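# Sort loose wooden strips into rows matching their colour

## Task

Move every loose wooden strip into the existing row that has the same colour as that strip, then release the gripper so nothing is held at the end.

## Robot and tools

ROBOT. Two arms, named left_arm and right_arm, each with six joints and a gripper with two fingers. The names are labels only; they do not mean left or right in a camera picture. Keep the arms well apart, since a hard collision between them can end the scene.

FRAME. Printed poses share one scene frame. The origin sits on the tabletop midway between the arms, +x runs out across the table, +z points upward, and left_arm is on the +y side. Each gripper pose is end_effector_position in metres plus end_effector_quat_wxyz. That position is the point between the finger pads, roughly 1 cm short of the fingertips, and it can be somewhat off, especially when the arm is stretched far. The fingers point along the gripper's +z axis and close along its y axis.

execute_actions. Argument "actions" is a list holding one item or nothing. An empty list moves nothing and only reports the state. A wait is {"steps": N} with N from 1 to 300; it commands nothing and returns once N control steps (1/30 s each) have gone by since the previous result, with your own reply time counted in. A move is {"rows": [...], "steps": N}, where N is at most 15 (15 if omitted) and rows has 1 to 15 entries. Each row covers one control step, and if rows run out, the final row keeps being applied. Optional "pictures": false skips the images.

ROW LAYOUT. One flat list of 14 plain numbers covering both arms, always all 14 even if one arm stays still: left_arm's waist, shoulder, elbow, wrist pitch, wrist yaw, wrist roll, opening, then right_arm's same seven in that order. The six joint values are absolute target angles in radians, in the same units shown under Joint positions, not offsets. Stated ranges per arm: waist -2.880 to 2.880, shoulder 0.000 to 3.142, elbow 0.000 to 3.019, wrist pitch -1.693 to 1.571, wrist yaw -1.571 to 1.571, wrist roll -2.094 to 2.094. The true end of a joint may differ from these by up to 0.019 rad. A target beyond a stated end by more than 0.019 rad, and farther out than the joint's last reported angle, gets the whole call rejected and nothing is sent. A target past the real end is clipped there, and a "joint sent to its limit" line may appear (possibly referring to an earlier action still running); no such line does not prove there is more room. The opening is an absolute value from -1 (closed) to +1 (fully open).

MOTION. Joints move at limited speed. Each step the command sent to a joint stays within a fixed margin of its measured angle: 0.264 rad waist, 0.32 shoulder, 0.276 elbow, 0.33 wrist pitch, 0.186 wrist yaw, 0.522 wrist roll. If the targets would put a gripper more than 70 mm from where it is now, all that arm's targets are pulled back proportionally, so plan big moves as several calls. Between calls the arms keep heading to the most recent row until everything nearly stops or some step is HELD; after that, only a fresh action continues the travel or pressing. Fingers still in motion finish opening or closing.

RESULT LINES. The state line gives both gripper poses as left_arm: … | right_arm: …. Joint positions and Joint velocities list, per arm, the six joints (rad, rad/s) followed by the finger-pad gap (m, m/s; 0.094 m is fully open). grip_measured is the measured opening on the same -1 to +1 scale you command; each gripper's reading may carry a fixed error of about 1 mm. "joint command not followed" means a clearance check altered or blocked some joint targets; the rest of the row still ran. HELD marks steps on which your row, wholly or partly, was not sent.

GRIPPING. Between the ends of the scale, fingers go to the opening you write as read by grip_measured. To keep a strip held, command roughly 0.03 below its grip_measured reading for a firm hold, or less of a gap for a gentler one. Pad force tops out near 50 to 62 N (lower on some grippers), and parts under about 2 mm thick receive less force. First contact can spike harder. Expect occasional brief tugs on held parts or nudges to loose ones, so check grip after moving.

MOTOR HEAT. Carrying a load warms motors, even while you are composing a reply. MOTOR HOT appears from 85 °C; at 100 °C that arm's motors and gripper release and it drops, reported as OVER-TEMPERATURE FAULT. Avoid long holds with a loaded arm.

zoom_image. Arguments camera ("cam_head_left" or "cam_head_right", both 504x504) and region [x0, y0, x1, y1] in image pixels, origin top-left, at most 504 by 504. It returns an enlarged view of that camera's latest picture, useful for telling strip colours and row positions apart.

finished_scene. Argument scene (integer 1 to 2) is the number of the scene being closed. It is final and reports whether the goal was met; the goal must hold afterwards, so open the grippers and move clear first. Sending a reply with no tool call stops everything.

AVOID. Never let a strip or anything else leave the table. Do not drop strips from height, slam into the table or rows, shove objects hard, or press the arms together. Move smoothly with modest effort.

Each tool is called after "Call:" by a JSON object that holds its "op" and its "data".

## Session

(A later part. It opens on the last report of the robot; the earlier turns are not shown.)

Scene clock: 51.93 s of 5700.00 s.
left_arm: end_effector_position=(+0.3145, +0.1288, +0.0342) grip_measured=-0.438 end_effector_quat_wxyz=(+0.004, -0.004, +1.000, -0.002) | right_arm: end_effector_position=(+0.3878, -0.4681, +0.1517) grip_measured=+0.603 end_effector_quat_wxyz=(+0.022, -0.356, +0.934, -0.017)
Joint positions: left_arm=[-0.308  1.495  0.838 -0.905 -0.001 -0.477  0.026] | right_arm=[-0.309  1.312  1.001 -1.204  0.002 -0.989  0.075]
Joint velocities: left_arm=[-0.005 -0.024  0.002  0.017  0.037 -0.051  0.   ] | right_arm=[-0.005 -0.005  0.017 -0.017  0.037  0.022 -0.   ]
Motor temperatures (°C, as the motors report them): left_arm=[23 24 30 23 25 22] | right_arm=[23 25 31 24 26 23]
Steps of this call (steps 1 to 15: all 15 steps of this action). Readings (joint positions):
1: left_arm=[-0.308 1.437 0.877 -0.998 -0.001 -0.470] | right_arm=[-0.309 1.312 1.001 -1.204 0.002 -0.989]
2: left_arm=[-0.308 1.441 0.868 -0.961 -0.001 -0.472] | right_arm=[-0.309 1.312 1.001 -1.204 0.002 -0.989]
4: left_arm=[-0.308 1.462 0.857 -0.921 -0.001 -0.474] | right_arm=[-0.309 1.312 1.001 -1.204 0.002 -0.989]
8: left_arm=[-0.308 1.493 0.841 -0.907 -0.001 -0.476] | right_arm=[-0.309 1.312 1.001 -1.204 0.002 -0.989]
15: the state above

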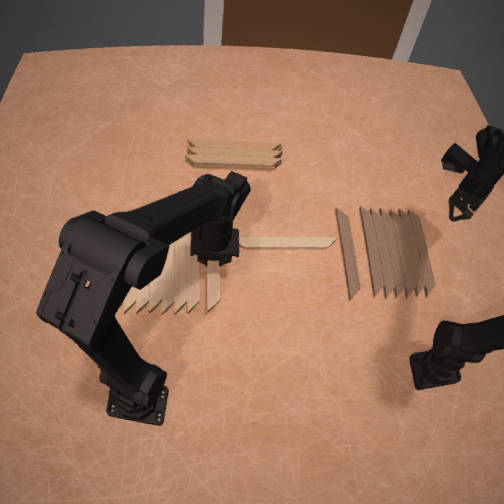

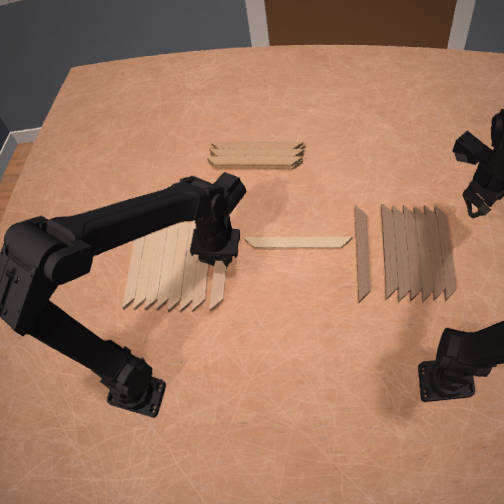

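Call:
{"op": "execute_actions", "data": {"actions": [{"rows":[[-0.31,1.543,0.835,-0.86,0,-0.5,-0.48,-0.3,1.3,1.0,-1.2,0,-1.0,0.6]]}], "pictures": false}}

Call:
{"op": "execute_actions", "data": {"actions": [{"rows":[[-0.31,1.543,0.835,-0.86,0,-0.5,-0.34,-0.3,1.3,1.0,-1.2,0,-1.0,0.6]],"steps":8}], "pictures": false}}

Call:
{"op": "execute_actions", "data": {"actions": [{"rows":[[-0.31,1.45,0.92,-0.98,0,-0.5,-0.34,-0.3,1.3,1.0,-1.2,0,-1.0,0.6]],"steps":10}], "pictures": false}}

Call:
{"op": "execute_actions", "data": {"actions": [{"rows":[[-0.535,1.76,1.32,-1.1,0,0.91,0.6,-0.3,1.3,1.0,-1.2,0,-1.0,0.6]]}], "pictures": false}}

Call:
{"op": "execute_actions", "data": {"actions": [{"steps":12}], "pictures": false}}

Call:
{"op": "execute_actions", "data": {"actions": [{"rows":[[-0.535,1.815,1.27,-1.005,0,0.91,0.6,-0.3,1.3,1.0,-1.2,0,-1.0,0.6]]}], "pictures": false}}

Call:
{"op": "execute_actions", "data": {"actions": [{"rows":[[-0.535,1.848,1.252,-0.972,0,0.91,0.6,-0.3,1.3,1.0,-1.2,0,-1.0,0.6]]}], "pictures": false}}

Call:
{"op": "execute_actions", "data": {"actions": [{"rows":[[-0.535,1.848,1.252,-0.972,0,0.91,-0.48,-0.3,1.3,1.0,-1.2,0,-1.0,0.6]]}]}}

Scene clock: 65.87 s of 5700.00 s.
left_arm: end_effector_position=(+0.3163, +0.1279, +0.0200) grip_measured=-0.438 end_effector_quat_wxyz=(-0.000, -0.009, +1.000, +0.001) | right_arm: end_effector_position=(+0.3878, -0.4681, +0.1517) grip_measured=+0.603 end_effector_quat_wxyz=(+0.022, -0.356, +0.934, -0.017)
Joint positions: left_arm=[-0.308  1.533  0.834 -0.873 -0.001 -0.487  0.026] | right_arm=[-0.309  1.312  1.001 -1.204  0.002 -0.989  0.075]
Joint velocities: left_arm=[ 0.005 -0.005 -0.002  0.002 -0.007 -0.037 -0.001] | right_arm=[-0.034 -0.005  0.002  0.017  0.051 -0.051 -0.001]
Motor temperatures (°C, as the motors report them): left_arm=[23 24 30 23 25 22] | right_arm=[23 25 31 24 26 23]
Steps of this call (steps 1 to 15: the robot went on to your last target; steps 16 to 90: nothing new was sent; then 10.43 s passed at rest; steps 91 to 105: all 15 steps of this action). Readings (joint positions):
91: left_arm=[-0.308 1.497 0.837 -0.900 -0.001 -0.479] | right_arm=[-0.309 1.312 1.001 -1.204 0.002 -0.989]
92: left_arm=[-0.308 1.501 0.837 -0.890 -0.001 -0.480] | right_arm=[-0.309 1.312 1.001 -1.204 0.002 -0.989]
94: left_arm=[-0.308 1.515 0.837 -0.879 -0.001 -0.483] | right_arm=[-0.309 1.312 1.001 -1.204 0.002 -0.989]
98: left_arm=[-0.308 1.533 0.834 -0.874 -0.001 -0.485] | right_arm=[-0.309 1.312 1.001 -1.204 0.002 -0.989]
105: the state above

Scene clock: 66.13 s of 5700.00 s.
left_arm: end_effector_position=(+0.3163, +0.1278, +0.0200) grip_measured=-0.343 end_effector_quat_wxyz=(-0.000, -0.009, +1.000, +0.001) | right_arm: end_effector_position=(+0.3878, -0.4681, +0.1517) grip_measured=+0.603 end_effector_quat_wxyz=(+0.022, -0.356, +0.934, -0.017)
Joint positions: left_arm=[-0.308  1.533  0.834 -0.873 -0.001 -0.487  0.031] | right_arm=[-0.309  1.312  1.001 -1.204  0.002 -0.989  0.075]
Joint velocities: left_arm=[ 0.015 -0.005  0.027 -0.002  0.022  0.051  0.001] | right_arm=[ 0.005 -0.015  0.007  0.027  0.007  0.022 -0.   ]
Motor temperatures (°C, as the motors report them): left_arm=[23 24 30 23 25 22] | right_arm=[23 25 31 24 26 23]
Steps of this call (steps 1 to 8: all 8 steps of this action). Readings (joint positions):
1: left_arm=[-0.308 1.533 0.834 -0.873 -0.001 -0.487] | right_arm=[-0.309 1.312 1.001 -1.204 0.002 -0.989]
2: left_arm=[-0.308 1.533 0.834 -0.873 -0.001 -0.487] | right_arm=[-0.309 1.312 1.001 -1.204 0.002 -0.989]
4: left_arm=[-0.308 1.533 0.834 -0.873 -0.001 -0.487] | right_arm=[-0.309 1.312 1.001 -1.204 0.002 -0.989]
8: the state above

Scene clock: 66.47 s of 5700.00 s.
left_arm: end_effector_position=(+0.3298, +0.1209, +0.0718) grip_measured=-0.343 end_effector_quat_wxyz=(+0.028, -0.010, +0.999, -0.014) | right_arm: end_effector_position=(+0.3878, -0.4681, +0.1517) grip_measured=+0.603 end_effector_quat_wxyz=(+0.022, -0.356, +0.934, -0.017)
Joint positions: left_arm=[-0.308  1.441  0.897 -0.964 -0.001 -0.488  0.031] | right_arm=[-0.309  1.312  1.001 -1.204  0.002 -0.989  0.075]
Joint velocities: left_arm=[-0.015 -0.015  0.002 -0.002 -0.007 -0.022 -0.   ] | right_arm=[ 0.005 -0.005  0.002 -0.007  0.022 -0.095  0.001]
Motor temperatures (°C, as the motors report them): left_arm=[23 24 30 23 25 22] | right_arm=[23 25 31 24 26 23]
Steps of this call (steps 1 to 10: all 10 steps of this action). Readings (joint positions):
1: left_arm=[-0.308 1.529 0.840 -0.891 -0.001 -0.487] | right_arm=[-0.309 1.312 1.001 -1.204 0.002 -0.989]
2: left_arm=[-0.308 1.522 0.847 -0.922 -0.001 -0.487] | right_arm=[-0.309 1.312 1.001 -1.204 0.002 -0.989]
4: left_arm=[-0.308 1.493 0.863 -0.953 -0.001 -0.488] | right_arm=[-0.309 1.312 1.001 -1.204 0.002 -0.989]
8: left_arm=[-0.308 1.447 0.892 -0.964 -0.001 -0.488] | right_arm=[-0.309 1.312 1.001 -1.204 0.002 -0.989]
10: the state above

Scene clock: 66.97 s of 5700.00 s.
left_arm: end_effector_position=(+0.3720, -0.0390, +0.0709) grip_measured=+0.598 end_effector_quat_wxyz=(+0.010, +0.632, +0.775, -0.001) | right_arm: end_effector_position=(+0.3878, -0.4681, +0.1517) grip_measured=+0.603 end_effector_quat_wxyz=(+0.022, -0.356, +0.934, -0.017)
Joint positions: left_arm=[-0.554  1.766  1.299 -1.084  0.001  0.654  0.075] | right_arm=[-0.309  1.312  1.001 -1.204  0.002 -0.989  0.075]
Joint velocities: left_arm=[ 0.054 -0.015  0.007 -0.032  0.007  1.619  0.001] | right_arm=[ 0.015  0.024 -0.012  0.007  0.051  0.022 -0.001]
Motor temperatures (°C, as the motors report them): left_arm=[23 24 30 23 25 22] | right_arm=[23 25 31 24 26 23]
Steps of this call (steps 1 to 15: all 15 steps of this action). Readings (joint positions):
1: left_arm=[-0.317 1.454 0.911 -0.981 -0.005 -0.447] | right_arm=[-0.309 1.312 1.001 -1.204 0.002 -0.989]
2: left_arm=[-0.335 1.484 0.942 -1.009 -0.006 -0.394] | right_arm=[-0.309 1.312 1.001 -1.204 0.002 -0.989]
4: left_arm=[-0.393 1.573 1.029 -1.039 -0.006 -0.284] | right_arm=[-0.309 1.312 1.001 -1.204 0.002 -0.989]
8: left_arm=[-0.502 1.731 1.226 -1.070 -0.003 0.028] | right_arm=[-0.309 1.312 1.001 -1.204 0.002 -0.989]
15: the state above

Scene clock: 67.37 s of 5700.00 s.
left_arm: end_effector_position=(+0.3759, -0.0334, +0.0709) grip_measured=+0.598 end_effector_quat_wxyz=(+0.009, +0.711, +0.703, +0.000) | right_arm: end_effector_position=(+0.3878, -0.4681, +0.1517) grip_measured=+0.603 end_effector_quat_wxyz=(+0.022, -0.356, +0.934, -0.017)
Joint positions: left_arm=[-0.54   1.766  1.299 -1.086  0.001  0.881  0.075] | right_arm=[-0.309  1.312  1.001 -1.204  0.002 -0.989  0.075]
Joint velocities: left_arm=[-0.024 -0.015  0.027  0.012 -0.007  0.095 -0.   ] | right_arm=[-0.005  0.005  0.007 -0.007 -0.007  0.007 -0.   ]
Motor temperatures (°C, as the motors report them): left_arm=[23 24 30 23 25 22] | right_arm=[23 25 31 24 26 23]
Steps of this call (steps 1 to 12: the robot went on to your last target). Readings (joint positions):
1: left_arm=[-0.551 1.766 1.299 -1.085 0.001 0.703] | right_arm=[-0.309 1.312 1.001 -1.204 0.002 -0.989]
2: left_arm=[-0.548 1.766 1.299 -1.086 0.001 0.743] | right_arm=[-0.309 1.312 1.001 -1.204 0.002 -0.989]
4: left_arm=[-0.543 1.766 1.299 -1.086 0.001 0.799] | right_arm=[-0.309 1.312 1.001 -1.204 0.002 -0.989]
8: left_arm=[-0.540 1.766 1.299 -1.086 0.001 0.857] | right_arm=[-0.309 1.312 1.001 -1.204 0.002 -0.989]
12: the state above

Scene clock: 67.87 s of 5700.00 s.
left_arm: end_effector_position=(+0.3758, -0.0333, +0.0429) grip_measured=+0.598 end_effector_quat_wxyz=(+0.008, +0.716, +0.698, +0.000) | right_arm: end_effector_position=(+0.3878, -0.4681, +0.1517) grip_measured=+0.603 end_effector_quat_wxyz=(+0.022, -0.356, +0.934, -0.017)
Joint positions: left_arm=[-0.54   1.802  1.266 -1.019  0.001  0.897  0.075] | right_arm=[-0.309  1.312  1.001 -1.204  0.002 -0.989  0.075]
Joint velocities: left_arm=[-0.015  0.005 -0.017 -0.007 -0.007 -0.022 -0.001] | right_arm=[-0.005 -0.005  0.022 -0.007 -0.066  0.007 -0.   ]
Motor temperatures (°C, as the motors report them): left_arm=[23 24 30 23 25 22] | right_arm=[23 25 31 24 26 23]
Steps of this call (steps 1 to 15: all 15 steps of this action). Readings (joint positions):
1: left_arm=[-0.540 1.767 1.295 -1.074 0.001 0.885] | right_arm=[-0.309 1.312 1.001 -1.204 0.002 -0.989]
2: left_arm=[-0.540 1.768 1.290 -1.052 0.001 0.887] | right_arm=[-0.309 1.312 1.001 -1.204 0.002 -0.989]
4: left_arm=[-0.540 1.777 1.280 -1.029 0.001 0.891] | right_arm=[-0.309 1.312 1.001 -1.204 0.002 -0.989]
8: left_arm=[-0.540 1.797 1.269 -1.021 0.001 0.895] | right_arm=[-0.309 1.312 1.001 -1.204 0.002 -0.989]
15: the state above

Scene clock: 68.37 s of 5700.00 s.
left_arm: end_effector_position=(+0.3742, -0.0320, +0.0237) grip_measured=+0.598 end_effector_quat_wxyz=(+0.002, +0.717, +0.697, -0.000) | right_arm: end_effector_position=(+0.3878, -0.4681, +0.1517) grip_measured=+0.603 end_effector_quat_wxyz=(+0.022, -0.356, +0.934, -0.017)
Joint positions: left_arm=[-0.54   1.831  1.25  -0.987  0.001  0.898  0.075] | right_arm=[-0.309  1.312  1.001 -1.204  0.002 -0.989  0.075]
Joint velocities: left_arm=[ 0.015 -0.024 -0.032 -0.002  0.051 -0.081 -0.   ] | right_arm=[ 0.015  0.005  0.002  0.007 -0.037 -0.051 -0.   ]
Motor temperatures (°C, as the motors report them): left_arm=[23 24 30 23 25 22] | right_arm=[23 25 31 24 26 23]
Steps of this call (steps 1 to 15: all 15 steps of this action). Readings (joint positions):
1: left_arm=[-0.540 1.803 1.264 -1.013 0.001 0.897] | right_arm=[-0.309 1.312 1.001 -1.204 0.002 -0.989]
2: left_arm=[-0.540 1.804 1.262 -1.003 0.001 0.897] | right_arm=[-0.309 1.312 1.001 -1.204 0.002 -0.989]
4: left_arm=[-0.540 1.812 1.259 -0.991 0.001 0.897] | right_arm=[-0.309 1.312 1.001 -1.204 0.002 -0.989]
8: left_arm=[-0.540 1.827 1.253 -0.987 0.001 0.897] | right_arm=[-0.309 1.312 1.001 -1.204 0.002 -0.989]
15: the state above

Scene clock: 68.87 s of 5700.00 s.
left_arm: end_effector_position=(+0.3744, -0.0321, +0.0237) grip_measured=-0.436 end_effector_quat_wxyz=(+0.002, +0.717, +0.697, -0.000) | right_arm: end_effector_position=(+0.3878, -0.4681, +0.1517) grip_measured=+0.603 end_effector_quat_wxyz=(+0.022, -0.356, +0.934, -0.017)
Joint positions: left_arm=[-0.54   1.831  1.25  -0.986  0.001  0.899  0.026] | right_arm=[-0.309  1.312  1.001 -1.204  0.002 -0.989  0.075]
Joint velocities: left_arm=[ 0.005  0.005  0.017 -0.012 -0.022 -0.037 -0.   ] | right_arm=[ 0.005 -0.015 -0.002  0.002  0.007  0.037 -0.   ]
Motor temperatures (°C, as the motors report them): left_arm=[23 24 30 23 25 22] | right_arm=[23 25 31 24 26 23]
Steps of this call (steps 1 to 15: all 15 steps of this action). Readings (joint positions):
1: left_arm=[-0.540 1.831 1.250 -0.987 0.001 0.898] | right_arm=[-0.309 1.312 1.001 -1.204 0.002 -0.989]
2: left_arm=[-0.540 1.831 1.250 -0.987 0.001 0.898] | right_arm=[-0.309 1.312 1.001 -1.204 0.002 -0.989]
4: left_arm=[-0.540 1.831 1.250 -0.987 0.001 0.898] | right_arm=[-0.309 1.312 1.001 -1.204 0.002 -0.989]
8: left_arm=[-0.540 1.831 1.250 -0.986 0.001 0.899] | right_arm=[-0.309 1.312 1.001 -1.204 0.002 -0.989]
15: the state above

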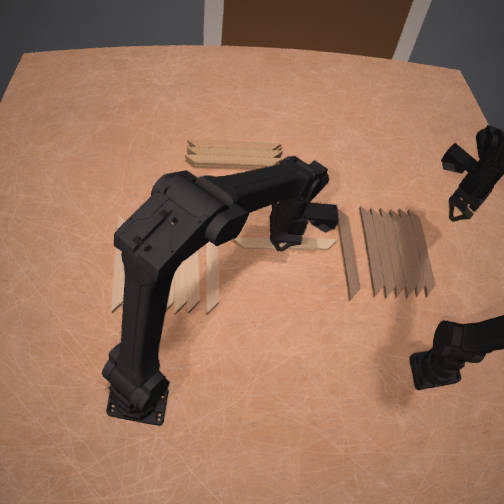

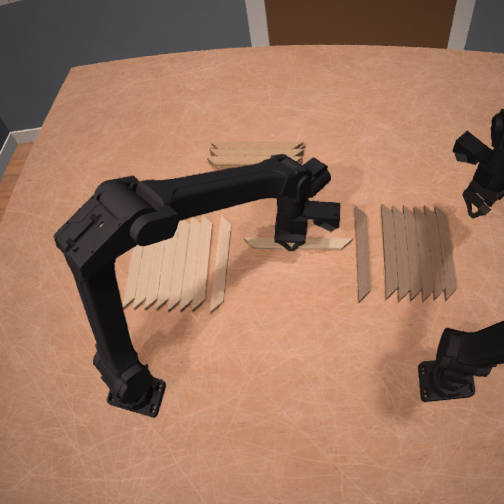

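Call:
{"op": "execute_actions", "data": {"actions": [{"rows":[[-0.535,1.75,1.32,-1.1,0,0.91,-0.48,0.1,1.3,1.0,-1.2,0,-0.885,0.6]],"steps":10}], "pictures": false}}

Call:
{"op": "execute_actions", "data": {"actions": [{"rows":[[-0.41,1.48,0.945,-1.02,0,-0.6,-0.48,0.3,1.4,0.92,-1.05,0,-0.885,0.6]]}], "pictures": false}}

Call:
{"op": "execute_actions", "data": {"actions": [{"rows":[[-0.41,1.48,0.945,-1.02,0,-0.6,-0.48,0.62,1.46,0.86,-0.95,0,-0.885,0.6]]}], "pictures": false}}

Call:
{"op": "execute_actions", "data": {"actions": [{"rows":[[-0.41,1.545,0.9,-0.9,0,-0.6,-0.48,0.62,1.525,0.823,-0.85,0,-0.885,0.6]]}]}}

Call:
{"op": "zoom_image", "data": {"camera": "cam_head_right", "region": [150,180,420,330]}}

Scene clock: 74.30 s of 5700.00 s.
left_arm: end_effector_position=(+0.3732, -0.0310, +0.0749) grip_measured=-0.436 end_effector_quat_wxyz=(+0.011, +0.717, +0.697, +0.001) | right_arm: end_effector_position=(+0.3942, -0.3060, +0.1517) grip_measured=+0.603 end_effector_quat_wxyz=(+0.027, -0.520, +0.854, -0.007)
Joint positions: left_arm=[-0.54   1.75   1.288 -1.086  0.001  0.899  0.026] | right_arm=[ 0.132  1.312  1.001 -1.204 -0.006 -0.913  0.075]
Joint velocities: left_arm=[-0.015 -0.083  0.095 -0.002  0.007 -0.022 -0.   ] | right_arm=[ 0.317  0.015  0.017  0.007 -0.051  0.095  0.   ]
Motor temperatures (°C, as the motors report them): left_arm=[23 24 30 23 25 22] | right_arm=[23 25 31 24 26 23]
Steps of this call (steps 1 to 15: the robot went on to your last target; steps 16 to 90: nothing new was sent; then 2.10 s passed at rest; steps 91 to 100: all 10 steps of this action). Readings (joint positions):
91: left_arm=[-0.540 1.828 1.255 -1.004 0.001 0.899] | right_arm=[-0.296 1.312 1.001 -1.204 0.007 -0.978]
92: left_arm=[-0.540 1.824 1.259 -1.035 0.001 0.899] | right_arm=[-0.265 1.312 1.001 -1.204 0.010 -0.966]
94: left_arm=[-0.540 1.802 1.262 -1.071 0.001 0.899] | right_arm=[-0.161 1.312 1.001 -1.204 0.009 -0.947]
98: left_arm=[-0.540 1.760 1.279 -1.086 0.001 0.899] | right_arm=[0.078 1.312 1.001 -1.204 -0.002 -0.920]
100: the state above

Scene clock: 74.80 s of 5700.00 s.
left_arm: end_effector_position=(+0.3061, +0.0942, +0.0711) grip_measured=-0.437 end_effector_quat_wxyz=(-0.002, +0.105, +0.994, +0.002) | right_arm: end_effector_position=(+0.3740, -0.2435, +0.0844) grip_measured=+0.603 end_effector_quat_wxyz=(+0.003, -0.589, +0.808, +0.000)
Joint positions: left_arm=[-0.401  1.465  0.922 -1.033 -0.002 -0.351  0.026] | right_arm=[ 0.313  1.414  0.908 -1.059 -0.002 -0.897  0.075]
Joint velocities: left_arm=[-0.034 -0.024 -0.012 -0.002 -0.051 -1.59   0.001] | right_arm=[-0.015 -0.015 -0.002  0.017  0.051 -0.081  0.001]
Motor temperatures (°C, as the motors report them): left_arm=[23 24 30 23 25 22] | right_arm=[23 25 31 24 26 23]
Steps of this call (steps 1 to 15: all 15 steps of this action). Readings (joint positions):
1: left_arm=[-0.536 1.734 1.269 -1.071 0.003 0.850] | right_arm=[0.149 1.314 0.992 -1.181 -0.001 -0.910]
2: left_arm=[-0.528 1.701 1.222 -1.049 0.004 0.789] | right_arm=[0.174 1.317 0.979 -1.140 0.002 -0.907]
4: left_arm=[-0.494 1.613 1.099 -1.039 0.004 0.655] | right_arm=[0.243 1.345 0.950 -1.085 0.001 -0.903]
8: left_arm=[-0.405 1.473 0.927 -1.038 -0.002 0.268] | right_arm=[0.314 1.407 0.915 -1.063 -0.002 -0.900]
15: the state above

Scene clock: 75.30 s of 5700.00 s.
left_arm: end_effector_position=(+0.3058, +0.0938, +0.0711) grip_measured=-0.437 end_effector_quat_wxyz=(-0.002, -0.008, +1.000, +0.002) | right_arm: end_effector_position=(+0.3154, -0.1430, +0.0531) grip_measured=+0.603 end_effector_quat_wxyz=(-0.006, +0.710, -0.705, -0.000)
Joint positions: left_arm=[-0.402  1.465  0.922 -1.033 -0.002 -0.579  0.026] | right_arm=[ 0.633  1.457  0.858 -0.959 -0.002 -0.895  0.075]
Joint velocities: left_arm=[-0.005 -0.015  0.002 -0.002 -0.022 -0.066 -0.   ] | right_arm=[-0.073 -0.015 -0.007  0.002 -0.022  0.022  0.001]
Motor temperatures (°C, as the motors report them): left_arm=[23 24 30 23 25 22] | right_arm=[23 25 31 24 26 23]
Steps of this call (steps 1 to 15: all 15 steps of this action). Readings (joint positions):
1: left_arm=[-0.402 1.465 0.922 -1.033 -0.002 -0.398] | right_arm=[0.325 1.414 0.904 -1.046 0.004 -0.896]
2: left_arm=[-0.402 1.465 0.922 -1.033 -0.002 -0.437] | right_arm=[0.354 1.415 0.897 -1.023 0.007 -0.896]
4: left_arm=[-0.402 1.465 0.922 -1.033 -0.002 -0.491] | right_arm=[0.451 1.424 0.884 -0.991 0.007 -0.895]
8: left_arm=[-0.402 1.465 0.922 -1.033 -0.002 -0.548] | right_arm=[0.635 1.451 0.868 -0.960 -0.004 -0.895]
15: the state above

Scene clock: 75.80 s of 5700.00 s.
left_arm: end_effector_position=(+0.3136, +0.0888, +0.0330) grip_measured=-0.437 end_effector_quat_wxyz=(+0.002, -0.012, +1.000, -0.000) | right_arm: end_effector_position=(+0.3150, -0.1442, +0.0173) grip_measured=+0.603 end_effector_quat_wxyz=(-0.001, +0.709, -0.705, -0.001)
Joint positions: left_arm=[-0.402  1.545  0.892 -0.914 -0.002 -0.587  0.026] | right_arm=[ 0.631  1.527  0.818 -0.859 -0.002 -0.895  0.075]
Joint velocities: left_arm=[ 0.005 -0.015 -0.022 -0.012  0.007 -0.081 -0.001] | right_arm=[-0.005 -0.005 -0.012 -0.007 -0.007 -0.081  0.   ]
Motor temperatures (°C, as the motors report them): left_arm=[23 24 30 23 25 22] | right_arm=[23 25 31 24 26 23]
Steps of this call (steps 1 to 15: all 15 steps of this action). Readings (joint positions):
1: left_arm=[-0.402 1.469 0.918 -1.012 -0.002 -0.581] | right_arm=[0.632 1.460 0.852 -0.941 -0.002 -0.895]
2: left_arm=[-0.402 1.476 0.914 -0.975 -0.002 -0.582] | right_arm=[0.631 1.466 0.846 -0.909 -0.002 -0.895]
4: left_arm=[-0.402 1.505 0.910 -0.932 -0.002 -0.584] | right_arm=[0.631 1.489 0.836 -0.874 -0.002 -0.895]
8: left_arm=[-0.402 1.544 0.897 -0.915 -0.002 -0.586] | right_arm=[0.631 1.525 0.821 -0.862 -0.002 -0.895]
15: the state above

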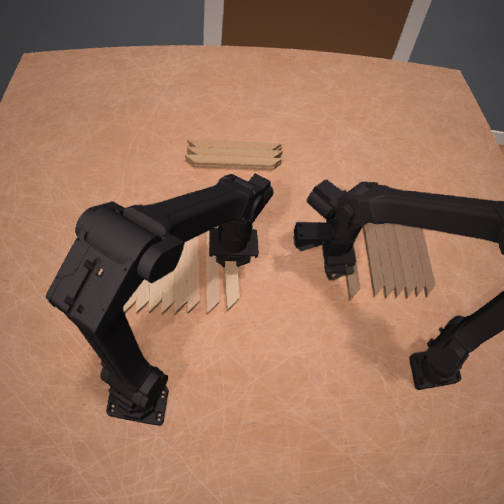

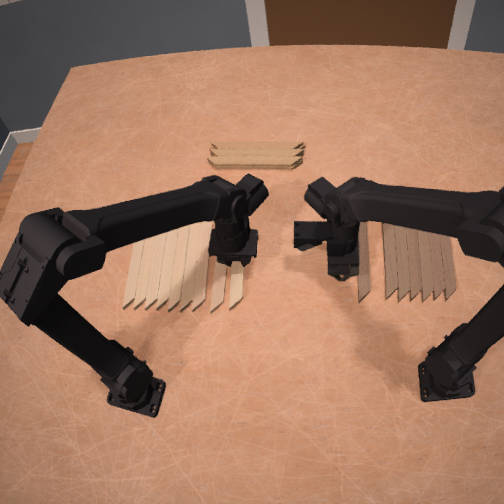

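Region (150, 180, 420, 330) of cam_head_right's 504x504 image, scaled by 1.867, with more detail than that image has.

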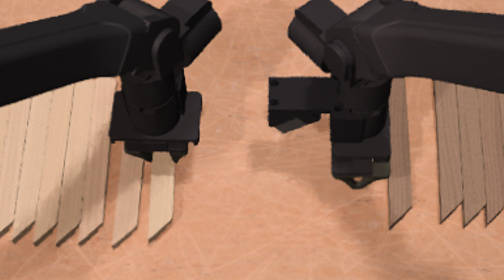

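Call:
{"op": "execute_actions", "data": {"actions": [{"rows":[[-0.428,1.58,0.878,-0.87,0,-0.615,-0.48,0.56,1.525,0.823,-0.85,0,-0.975,0.6]]}], "pictures": false}}

Call:
{"op": "execute_actions", "data": {"actions": [{"rows":[[-0.428,1.58,0.878,-0.87,0,-0.615,-0.34,0.5,1.525,0.823,-0.85,0,-1.04,0.6]],"steps":12}], "pictures": false}}

Call:
{"op": "execute_actions", "data": {"actions": [{"rows":[[-0.428,1.5,0.95,-0.98,0,-0.615,-0.34,0.44,1.525,0.823,-0.85,0,-1.1,0.6]]}], "pictures": false}}

Call:
{"op": "execute_actions", "data": {"actions": [{"rows":[[-0.54,1.5,0.93,-0.98,0,0.86,0.6,0.44,1.525,0.823,-0.85,0,-1.1,0.6]]}], "pictures": false}}

Call:
{"op": "execute_actions", "data": {"actions": [{"rows":[[-0.54,1.54,0.895,-0.9,0,0.86,0.6,0.44,1.525,0.823,-0.85,0,-1.1,0.6]]}], "pictures": false}}

Call:
{"op": "execute_actions", "data": {"actions": [{"rows":[[-0.54,1.577,0.88,-0.87,0,0.86,0.6,0.44,1.525,0.823,-0.85,0,-1.1,0.6]]}]}}

Call:
{"op": "zoom_image", "data": {"camera": "cam_head_right", "region": [170,180,440,330]}}

Scene clock: 83.10 s of 5700.00 s.
left_arm: end_effector_position=(+0.3069, +0.0840, +0.0197) grip_measured=-0.437 end_effector_quat_wxyz=(-0.002, -0.009, +1.000, +0.002) | right_arm: end_effector_position=(+0.3300, -0.1641, +0.0173) grip_measured=+0.603 end_effector_quat_wxyz=(-0.001, +0.708, -0.706, -0.000)
Joint positions: left_arm=[-0.422  1.568  0.876 -0.884 -0.002 -0.601  0.026] | right_arm=[ 0.563  1.527  0.818 -0.859 -0.001 -0.961  0.075]
Joint velocities: left_arm=[-0.005  0.005  0.012  0.012 -0.022  0.022 -0.001] | right_arm=[-0.005 -0.005 -0.012  0.037 -0.007 -0.007  0.001]
Motor temperatures (°C, as the motors report them): left_arm=[23 24 29 23 25 22] | right_arm=[23 25 31 24 26 23]
Steps of this call (steps 1 to 15: the robot went on to your last target; steps 16 to 90: nothing new was sent; then 3.80 s passed at rest; steps 91 to 105: all 15 steps of this action). Readings (joint positions):
91: left_arm=[-0.404 1.546 0.891 -0.908 -0.002 -0.590] | right_arm=[0.627 1.527 0.818 -0.859 -0.002 -0.906]
92: left_arm=[-0.406 1.548 0.888 -0.898 -0.002 -0.592] | right_arm=[0.618 1.527 0.818 -0.859 -0.002 -0.918]
94: left_arm=[-0.414 1.555 0.883 -0.888 -0.002 -0.596] | right_arm=[0.590 1.527 0.818 -0.859 -0.002 -0.935]
98: left_arm=[-0.422 1.567 0.876 -0.885 -0.002 -0.600] | right_arm=[0.563 1.527 0.818 -0.859 -0.001 -0.952]
105: the state above

Scene clock: 83.50 s of 5700.00 s.
left_arm: end_effector_position=(+0.3069, +0.0840, +0.0197) grip_measured=-0.343 end_effector_quat_wxyz=(-0.002, -0.010, +1.000, +0.002) | right_arm: end_effector_position=(+0.3414, -0.1814, +0.0173) grip_measured=+0.603 end_effector_quat_wxyz=(-0.001, +0.710, -0.704, -0.000)
Joint positions: left_arm=[-0.422  1.568  0.876 -0.884 -0.002 -0.603  0.031] | right_arm=[ 0.506  1.527  0.818 -0.859 -0.001 -1.024  0.075]
Joint velocities: left_arm=[-0.005 -0.024  0.007 -0.007 -0.022 -0.051 -0.001] | right_arm=[-0.015 -0.015 -0.032  0.007  0.037 -0.11  -0.   ]
Motor temperatures (°C, as the motors report them): left_arm=[23 24 29 23 25 22] | right_arm=[23 25 31 24 26 23]
Steps of this call (steps 1 to 12: all 12 steps of this action). Readings (joint positions):
1: left_arm=[-0.422 1.568 0.876 -0.884 -0.002 -0.601] | right_arm=[0.560 1.527 0.818 -0.859 -0.001 -0.972]
2: left_arm=[-0.422 1.568 0.876 -0.884 -0.002 -0.602] | right_arm=[0.552 1.527 0.818 -0.859 -0.002 -0.984]
4: left_arm=[-0.422 1.568 0.876 -0.884 -0.002 -0.602] | right_arm=[0.529 1.527 0.818 -0.859 -0.002 -1.000]
8: left_arm=[-0.422 1.568 0.876 -0.884 -0.002 -0.602] | right_arm=[0.506 1.527 0.818 -0.859 -0.001 -1.017]
12: the state above

Scene clock: 84.00 s of 5700.00 s.
left_arm: end_effector_position=(+0.3145, +0.0789, +0.0610) grip_measured=-0.343 end_effector_quat_wxyz=(+0.014, -0.010, +1.000, -0.009) | right_arm: end_effector_position=(+0.3524, -0.2004, +0.0173) grip_measured=+0.603 end_effector_quat_wxyz=(-0.001, +0.711, -0.704, -0.000)
Joint positions: left_arm=[-0.422  1.496  0.925 -0.967 -0.001 -0.603  0.031] | right_arm=[ 0.445  1.527  0.818 -0.859 -0.001 -1.086  0.075]
Joint velocities: left_arm=[-0.005 -0.015  0.007  0.002  0.037 -0.051  0.001] | right_arm=[-0.005 -0.005 -0.002  0.017 -0.007 -0.081 -0.001]
Motor temperatures (°C, as the motors report them): left_arm=[23 24 30 23 25 22] | right_arm=[23 25 31 24 26 23]
Steps of this call (steps 1 to 15: all 15 steps of this action). Readings (joint positions):
1: left_arm=[-0.422 1.565 0.880 -0.900 -0.002 -0.603] | right_arm=[0.502 1.527 0.818 -0.859 -0.002 -1.034]
2: left_arm=[-0.422 1.560 0.887 -0.927 -0.001 -0.603] | right_arm=[0.494 1.527 0.818 -0.859 -0.002 -1.046]
4: left_arm=[-0.422 1.538 0.898 -0.955 -0.001 -0.603] | right_arm=[0.470 1.527 0.818 -0.859 -0.002 -1.061]
8: left_arm=[-0.422 1.500 0.920 -0.965 -0.001 -0.603] | right_arm=[0.445 1.527 0.818 -0.859 -0.001 -1.077]
15: the state above

Scene clock: 84.50 s of 5700.00 s.
left_arm: end_effector_position=(+0.2846, +0.0395, +0.0610) grip_measured=+0.597 end_effector_quat_wxyz=(+0.016, +0.643, +0.766, -0.001) | right_arm: end_effector_position=(+0.3524, -0.2004, +0.0173) grip_measured=+0.603 end_effector_quat_wxyz=(-0.001, +0.711, -0.703, -0.000)
Joint positions: left_arm=[-0.548  1.496  0.925 -0.967  0.001  0.688  0.075] | right_arm=[ 0.445  1.527  0.818 -0.859 -0.001 -1.088  0.075]
Joint velocities: left_arm=[ 0.015 -0.015 -0.012 -0.007  0.007  1.136 -0.001] | right_arm=[ 0.005 -0.005 -0.012 -0.012 -0.037 -0.007  0.   ]
Motor temperatures (°C, as the motors report them): left_arm=[23 24 30 23 25 22] | right_arm=[23 25 31 24 26 23]
Steps of this call (steps 1 to 15: all 15 steps of this action). Readings (joint positions):
1: left_arm=[-0.430 1.496 0.925 -0.967 -0.005 -0.525] | right_arm=[0.445 1.527 0.818 -0.859 -0.001 -1.087]
2: left_arm=[-0.446 1.496 0.925 -0.967 -0.005 -0.427] | right_arm=[0.445 1.527 0.818 -0.859 -0.001 -1.087]
4: left_arm=[-0.498 1.496 0.925 -0.967 -0.003 -0.232] | right_arm=[0.445 1.527 0.818 -0.859 -0.001 -1.087]
8: left_arm=[-0.556 1.496 0.925 -0.967 0.001 0.162] | right_arm=[0.445 1.527 0.818 -0.859 -0.001 -1.088]
15: the state above

Scene clock: 85.00 s of 5700.00 s.
left_arm: end_effector_position=(+0.2808, +0.0428, +0.0385) grip_measured=+0.597 end_effector_quat_wxyz=(+0.009, +0.700, +0.714, +0.000) | right_arm: end_effector_position=(+0.3524, -0.2004, +0.0173) grip_measured=+0.603 end_effector_quat_wxyz=(-0.001, +0.711, -0.703, -0.000)
Joint positions: left_arm=[-0.548  1.529  0.892 -0.915  0.001  0.842  0.075] | right_arm=[ 0.445  1.527  0.818 -0.859 -0.001 -1.088  0.075]
Joint velocities: left_arm=[ 0.015 -0.015  0.002 -0.007  0.066  0.022 -0.   ] | right_arm=[-0.005 -0.005 -0.002 -0.027 -0.051 -0.022  0.001]
Motor temperatures (°C, as the motors report them): left_arm=[23 24 30 23 25 22] | right_arm=[23 25 31 24 26 23]
Steps of this call (steps 1 to 15: all 15 steps of this action). Readings (joint positions):
1: left_arm=[-0.548 1.497 0.920 -0.957 0.001 0.720] | right_arm=[0.445 1.527 0.818 -0.859 -0.001 -1.088]
2: left_arm=[-0.548 1.499 0.915 -0.940 0.001 0.746] | right_arm=[0.445 1.527 0.818 -0.859 -0.001 -1.088]
4: left_arm=[-0.548 1.509 0.904 -0.922 0.001 0.782] | right_arm=[0.445 1.527 0.818 -0.859 -0.001 -1.088]
8: left_arm=[-0.548 1.528 0.893 -0.917 0.001 0.821] | right_arm=[0.445 1.527 0.818 -0.859 -0.001 -1.088]
15: the state above

Scene clock: 85.50 s of 5700.00 s.
left_arm: end_effector_position=(+0.2789, +0.0444, +0.0218) grip_measured=+0.597 end_effector_quat_wxyz=(+0.000, +0.702, +0.712, -0.001) | right_arm: end_effector_position=(+0.3524, -0.2004, +0.0173) grip_measured=+0.603 end_effector_quat_wxyz=(-0.001, +0.711, -0.703, -0.000)
Joint positions: left_arm=[-0.548  1.565  0.878 -0.884  0.001  0.847  0.075] | right_arm=[ 0.445  1.527  0.818 -0.859 -0.001 -1.088  0.075]
Joint velocities: left_arm=[-0.015 -0.005 -0.022  0.007  0.037  0.007  0.   ] | right_arm=[-0.024 -0.005 -0.012 -0.012  0.051 -0.007  0.   ]
Motor temperatures (°C, as the motors report them): left_arm=[23 24 29 23 25 22] | right_arm=[23 25 31 24 26 23]
Steps of this call (steps 1 to 15: all 15 steps of this action). Readings (joint positions):
1: left_arm=[-0.548 1.531 0.891 -0.909 0.001 0.843] | right_arm=[0.445 1.527 0.818 -0.859 -0.001 -1.088]
2: left_arm=[-0.548 1.534 0.889 -0.900 0.001 0.844] | right_arm=[0.445 1.527 0.818 -0.859 -0.001 -1.088]
4: left_arm=[-0.548 1.547 0.887 -0.888 0.001 0.845] | right_arm=[0.445 1.527 0.818 -0.859 -0.001 -1.088]
8: left_arm=[-0.548 1.564 0.880 -0.885 0.001 0.847] | right_arm=[0.445 1.527 0.818 -0.859 -0.001 -1.088]
15: the state above

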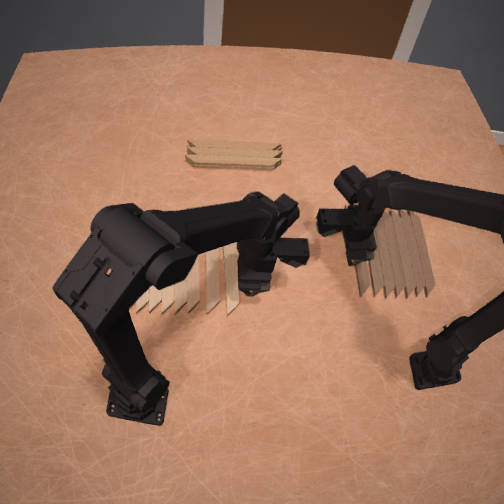

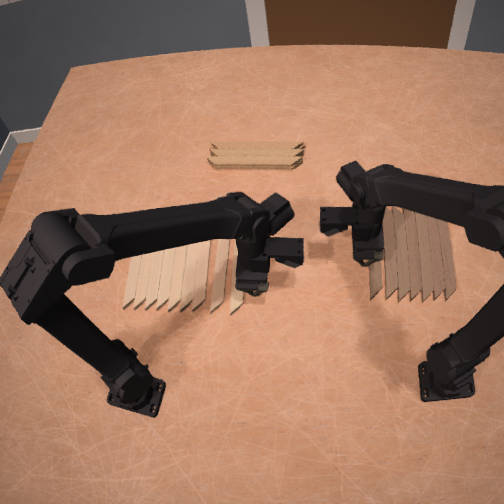

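Region (170, 180, 440, 330) of cam_head_right's 504x504 image, scaled by 1.867, with more detail than that image has.

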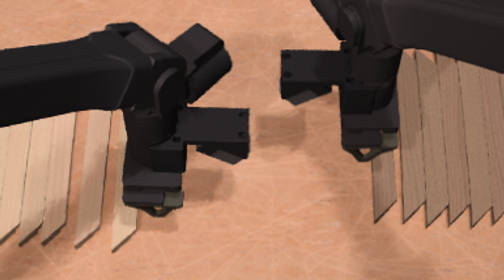

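Call:
{"op": "execute_actions", "data": {"actions": [{"rows":[[-0.48,1.577,0.88,-0.87,0,0.925,0.6,0.415,1.525,0.823,-0.85,0,-1.13,0.6]]}], "pictures": false}}

Call:
{"op": "execute_actions", "data": {"actions": [{"rows":[[-0.425,1.577,0.88,-0.87,0,0.98,0.6,0.46,1.43,0.92,-1.0,0,-1.13,0.6]]}], "pictures": false}}

Call:
{"op": "execute_actions", "data": {"actions": [{"rows":[[-0.372,1.577,0.88,-0.87,0,1.03,0.6,0.46,1.43,0.92,-1.0,0,-1.13,0.6]]}], "pictures": false}}

Call:
{"op": "execute_actions", "data": {"actions": [{"rows":[[-0.42,1.48,0.97,-1.0,0,1.03,0.6,0.46,1.43,0.92,-1.0,0,-1.13,0.6]]}]}}

Call:
{"op": "zoom_image", "data": {"camera": "cam_head_right", "region": [150,180,440,330]}}

Scene clock: 91.77 s of 5700.00 s.
left_arm: end_effector_position=(+0.2962, +0.0660, +0.0218) grip_measured=+0.597 end_effector_quat_wxyz=(+0.000, +0.698, +0.716, -0.000) | right_arm: end_effector_position=(+0.3554, -0.2061, +0.0173) grip_measured=+0.603 end_effector_quat_wxyz=(-0.001, +0.715, -0.699, -0.000)
Joint positions: left_arm=[-0.476  1.565  0.878 -0.884  0.001  0.91   0.075] | right_arm=[ 0.428  1.527  0.818 -0.859 -0.001 -1.117  0.075]
Joint velocities: left_arm=[-0.005 -0.005 -0.012  0.012 -0.022  0.037 -0.003] | right_arm=[-0.015 -0.024 -0.017 -0.007 -0.081 -0.11  -0.   ]
Motor temperatures (°C, as the motors report them): left_arm=[23 24 29 23 25 22] | right_arm=[23 25 31 24 26 23]
Steps of this call (steps 1 to 15: the robot went on to your last target; steps 16 to 90: nothing new was sent; then 2.77 s passed at rest; steps 91 to 105: all 15 steps of this action). Readings (joint positions):
91: left_arm=[-0.544 1.565 0.878 -0.884 0.002 0.858] | right_arm=[0.445 1.527 0.818 -0.859 -0.001 -1.093]
92: left_arm=[-0.535 1.565 0.878 -0.884 0.002 0.870] | right_arm=[0.442 1.527 0.818 -0.859 -0.001 -1.098]
94: left_arm=[-0.506 1.565 0.878 -0.884 0.002 0.885] | right_arm=[0.435 1.527 0.818 -0.859 -0.001 -1.105]
98: left_arm=[-0.476 1.565 0.878 -0.884 0.001 0.901] | right_arm=[0.428 1.527 0.818 -0.859 -0.001 -1.113]
105: the state above

Scene clock: 92.27 s of 5700.00 s.
left_arm: end_effector_position=(+0.3070, +0.0813, +0.0218) grip_measured=+0.597 end_effector_quat_wxyz=(+0.000, +0.700, +0.714, -0.001) | right_arm: end_effector_position=(+0.3611, -0.1945, +0.0766) grip_measured=+0.603 end_effector_quat_wxyz=(-0.023, +0.723, -0.690, +0.007)
Joint positions: left_arm=[-0.426  1.565  0.878 -0.884  0.002  0.965  0.075] | right_arm=[ 0.449  1.421  0.891 -0.992 -0.001 -1.119  0.075]
Joint velocities: left_arm=[-0.015 -0.015  0.002 -0.007  0.007  0.022 -0.   ] | right_arm=[ 0.005  0.005  0.007 -0.007 -0.022 -0.022  0.   ]
Motor temperatures (°C, as the motors report them): left_arm=[23 24 29 23 25 22] | right_arm=[23 25 31 24 26 23]
Steps of this call (steps 1 to 15: all 15 steps of this action). Readings (joint positions):
1: left_arm=[-0.473 1.565 0.878 -0.884 0.001 0.919] | right_arm=[0.429 1.523 0.825 -0.885 -0.001 -1.117]
2: left_arm=[-0.467 1.565 0.878 -0.884 0.002 0.929] | right_arm=[0.432 1.516 0.835 -0.928 -0.001 -1.117]
4: left_arm=[-0.447 1.565 0.878 -0.884 0.002 0.944] | right_arm=[0.440 1.483 0.853 -0.974 -0.001 -1.118]
8: left_arm=[-0.427 1.565 0.878 -0.884 0.002 0.958] | right_arm=[0.449 1.428 0.884 -0.990 -0.001 -1.119]
15: the state above

Scene clock: 92.77 s of 5700.00 s.
left_arm: end_effector_position=(+0.3174, +0.0977, +0.0218) grip_measured=+0.597 end_effector_quat_wxyz=(+0.001, +0.698, +0.716, -0.002) | right_arm: end_effector_position=(+0.3610, -0.1945, +0.0765) grip_measured=+0.603 end_effector_quat_wxyz=(-0.023, +0.723, -0.690, +0.007)
Joint positions: left_arm=[-0.375  1.565  0.878 -0.884  0.004  1.011  0.075] | right_arm=[ 0.449  1.421  0.891 -0.993 -0.001 -1.119  0.075]
Joint velocities: left_arm=[ 0.005 -0.005  0.012 -0.012  0.007 -0.066 -0.002] | right_arm=[-0.005 -0.005  0.022 -0.017 -0.081 -0.051  0.   ]
Motor temperatures (°C, as the motors report them): left_arm=[23 24 29 23 25 22] | right_arm=[23 25 31 24 26 23]
Steps of this call (steps 1 to 15: all 15 steps of this action). Readings (joint positions):
1: left_arm=[-0.423 1.565 0.878 -0.884 0.003 0.973] | right_arm=[0.449 1.421 0.891 -0.993 -0.001 -1.119]
2: left_arm=[-0.417 1.565 0.878 -0.884 0.003 0.982] | right_arm=[0.449 1.421 0.891 -0.993 -0.001 -1.119]
4: left_arm=[-0.396 1.565 0.878 -0.884 0.003 0.995] | right_arm=[0.449 1.421 0.891 -0.993 -0.001 -1.119]
8: left_arm=[-0.375 1.565 0.878 -0.884 0.003 1.006] | right_arm=[0.449 1.421 0.891 -0.993 -0.001 -1.119]
15: the state above

Scene clock: 93.27 s of 5700.00 s.
left_arm: end_effector_position=(+0.3210, +0.0755, +0.0785) grip_measured=+0.597 end_effector_quat_wxyz=(+0.031, +0.716, +0.698, +0.006) | right_arm: end_effector_position=(+0.3610, -0.1945, +0.0765) grip_measured=+0.603 end_effector_quat_wxyz=(-0.023, +0.723, -0.690, +0.007)
Joint positions: left_arm=[-0.419  1.47   0.948 -0.986  0.002  1.017  0.075] | right_arm=[ 0.449  1.421  0.891 -0.993 -0.001 -1.119  0.075]
Joint velocities: left_arm=[-0.005  0.015 -0.012 -0.007 -0.051  0.007 -0.001] | right_arm=[-0.015  0.005 -0.002 -0.007  0.051  0.022 -0.   ]
Motor temperatures (°C, as the motors report them): left_arm=[23 24 29 23 25 22] | right_arm=[23 25 31 24 26 23]
Steps of this call (steps 1 to 15: all 15 steps of this action). Readings (joint positions):
1: left_arm=[-0.378 1.561 0.885 -0.903 0.003 1.011] | right_arm=[0.449 1.421 0.891 -0.993 -0.001 -1.119]
2: left_arm=[-0.384 1.554 0.894 -0.937 0.002 1.012] | right_arm=[0.449 1.421 0.891 -0.993 -0.001 -1.119]
4: left_arm=[-0.401 1.526 0.913 -0.971 0.002 1.014] | right_arm=[0.449 1.421 0.891 -0.993 -0.001 -1.119]
8: left_arm=[-0.419 1.476 0.943 -0.983 0.002 1.016] | right_arm=[0.449 1.421 0.891 -0.993 -0.001 -1.119]
15: the state above

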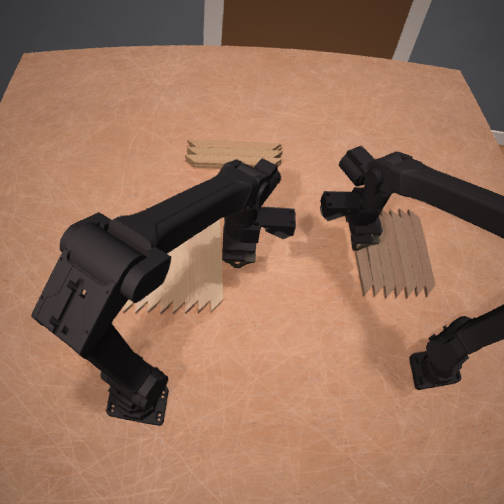

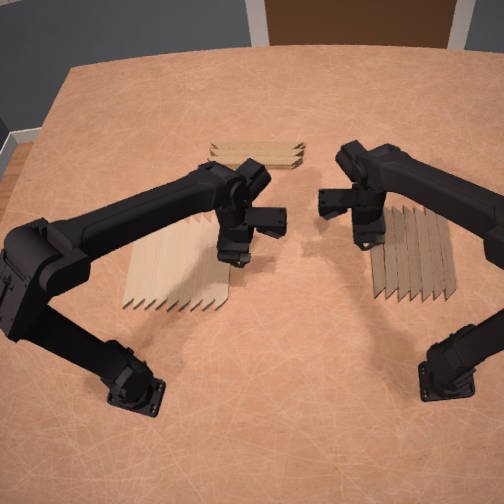

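Region (150, 180, 440, 330) of cam_head_right's 504x504 image, scaled by 1.738, with more detail than that image has; it fills the top 261 rows of this view, and the rest is white.

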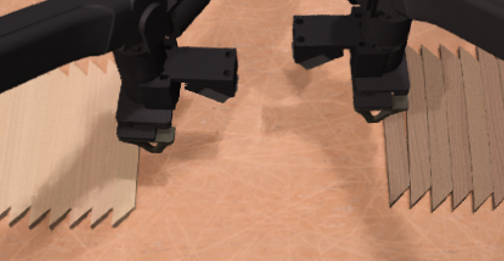

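Call:
{"op": "finished_scene", "data": {"scene": 2}}

The scene is finished: the task was done.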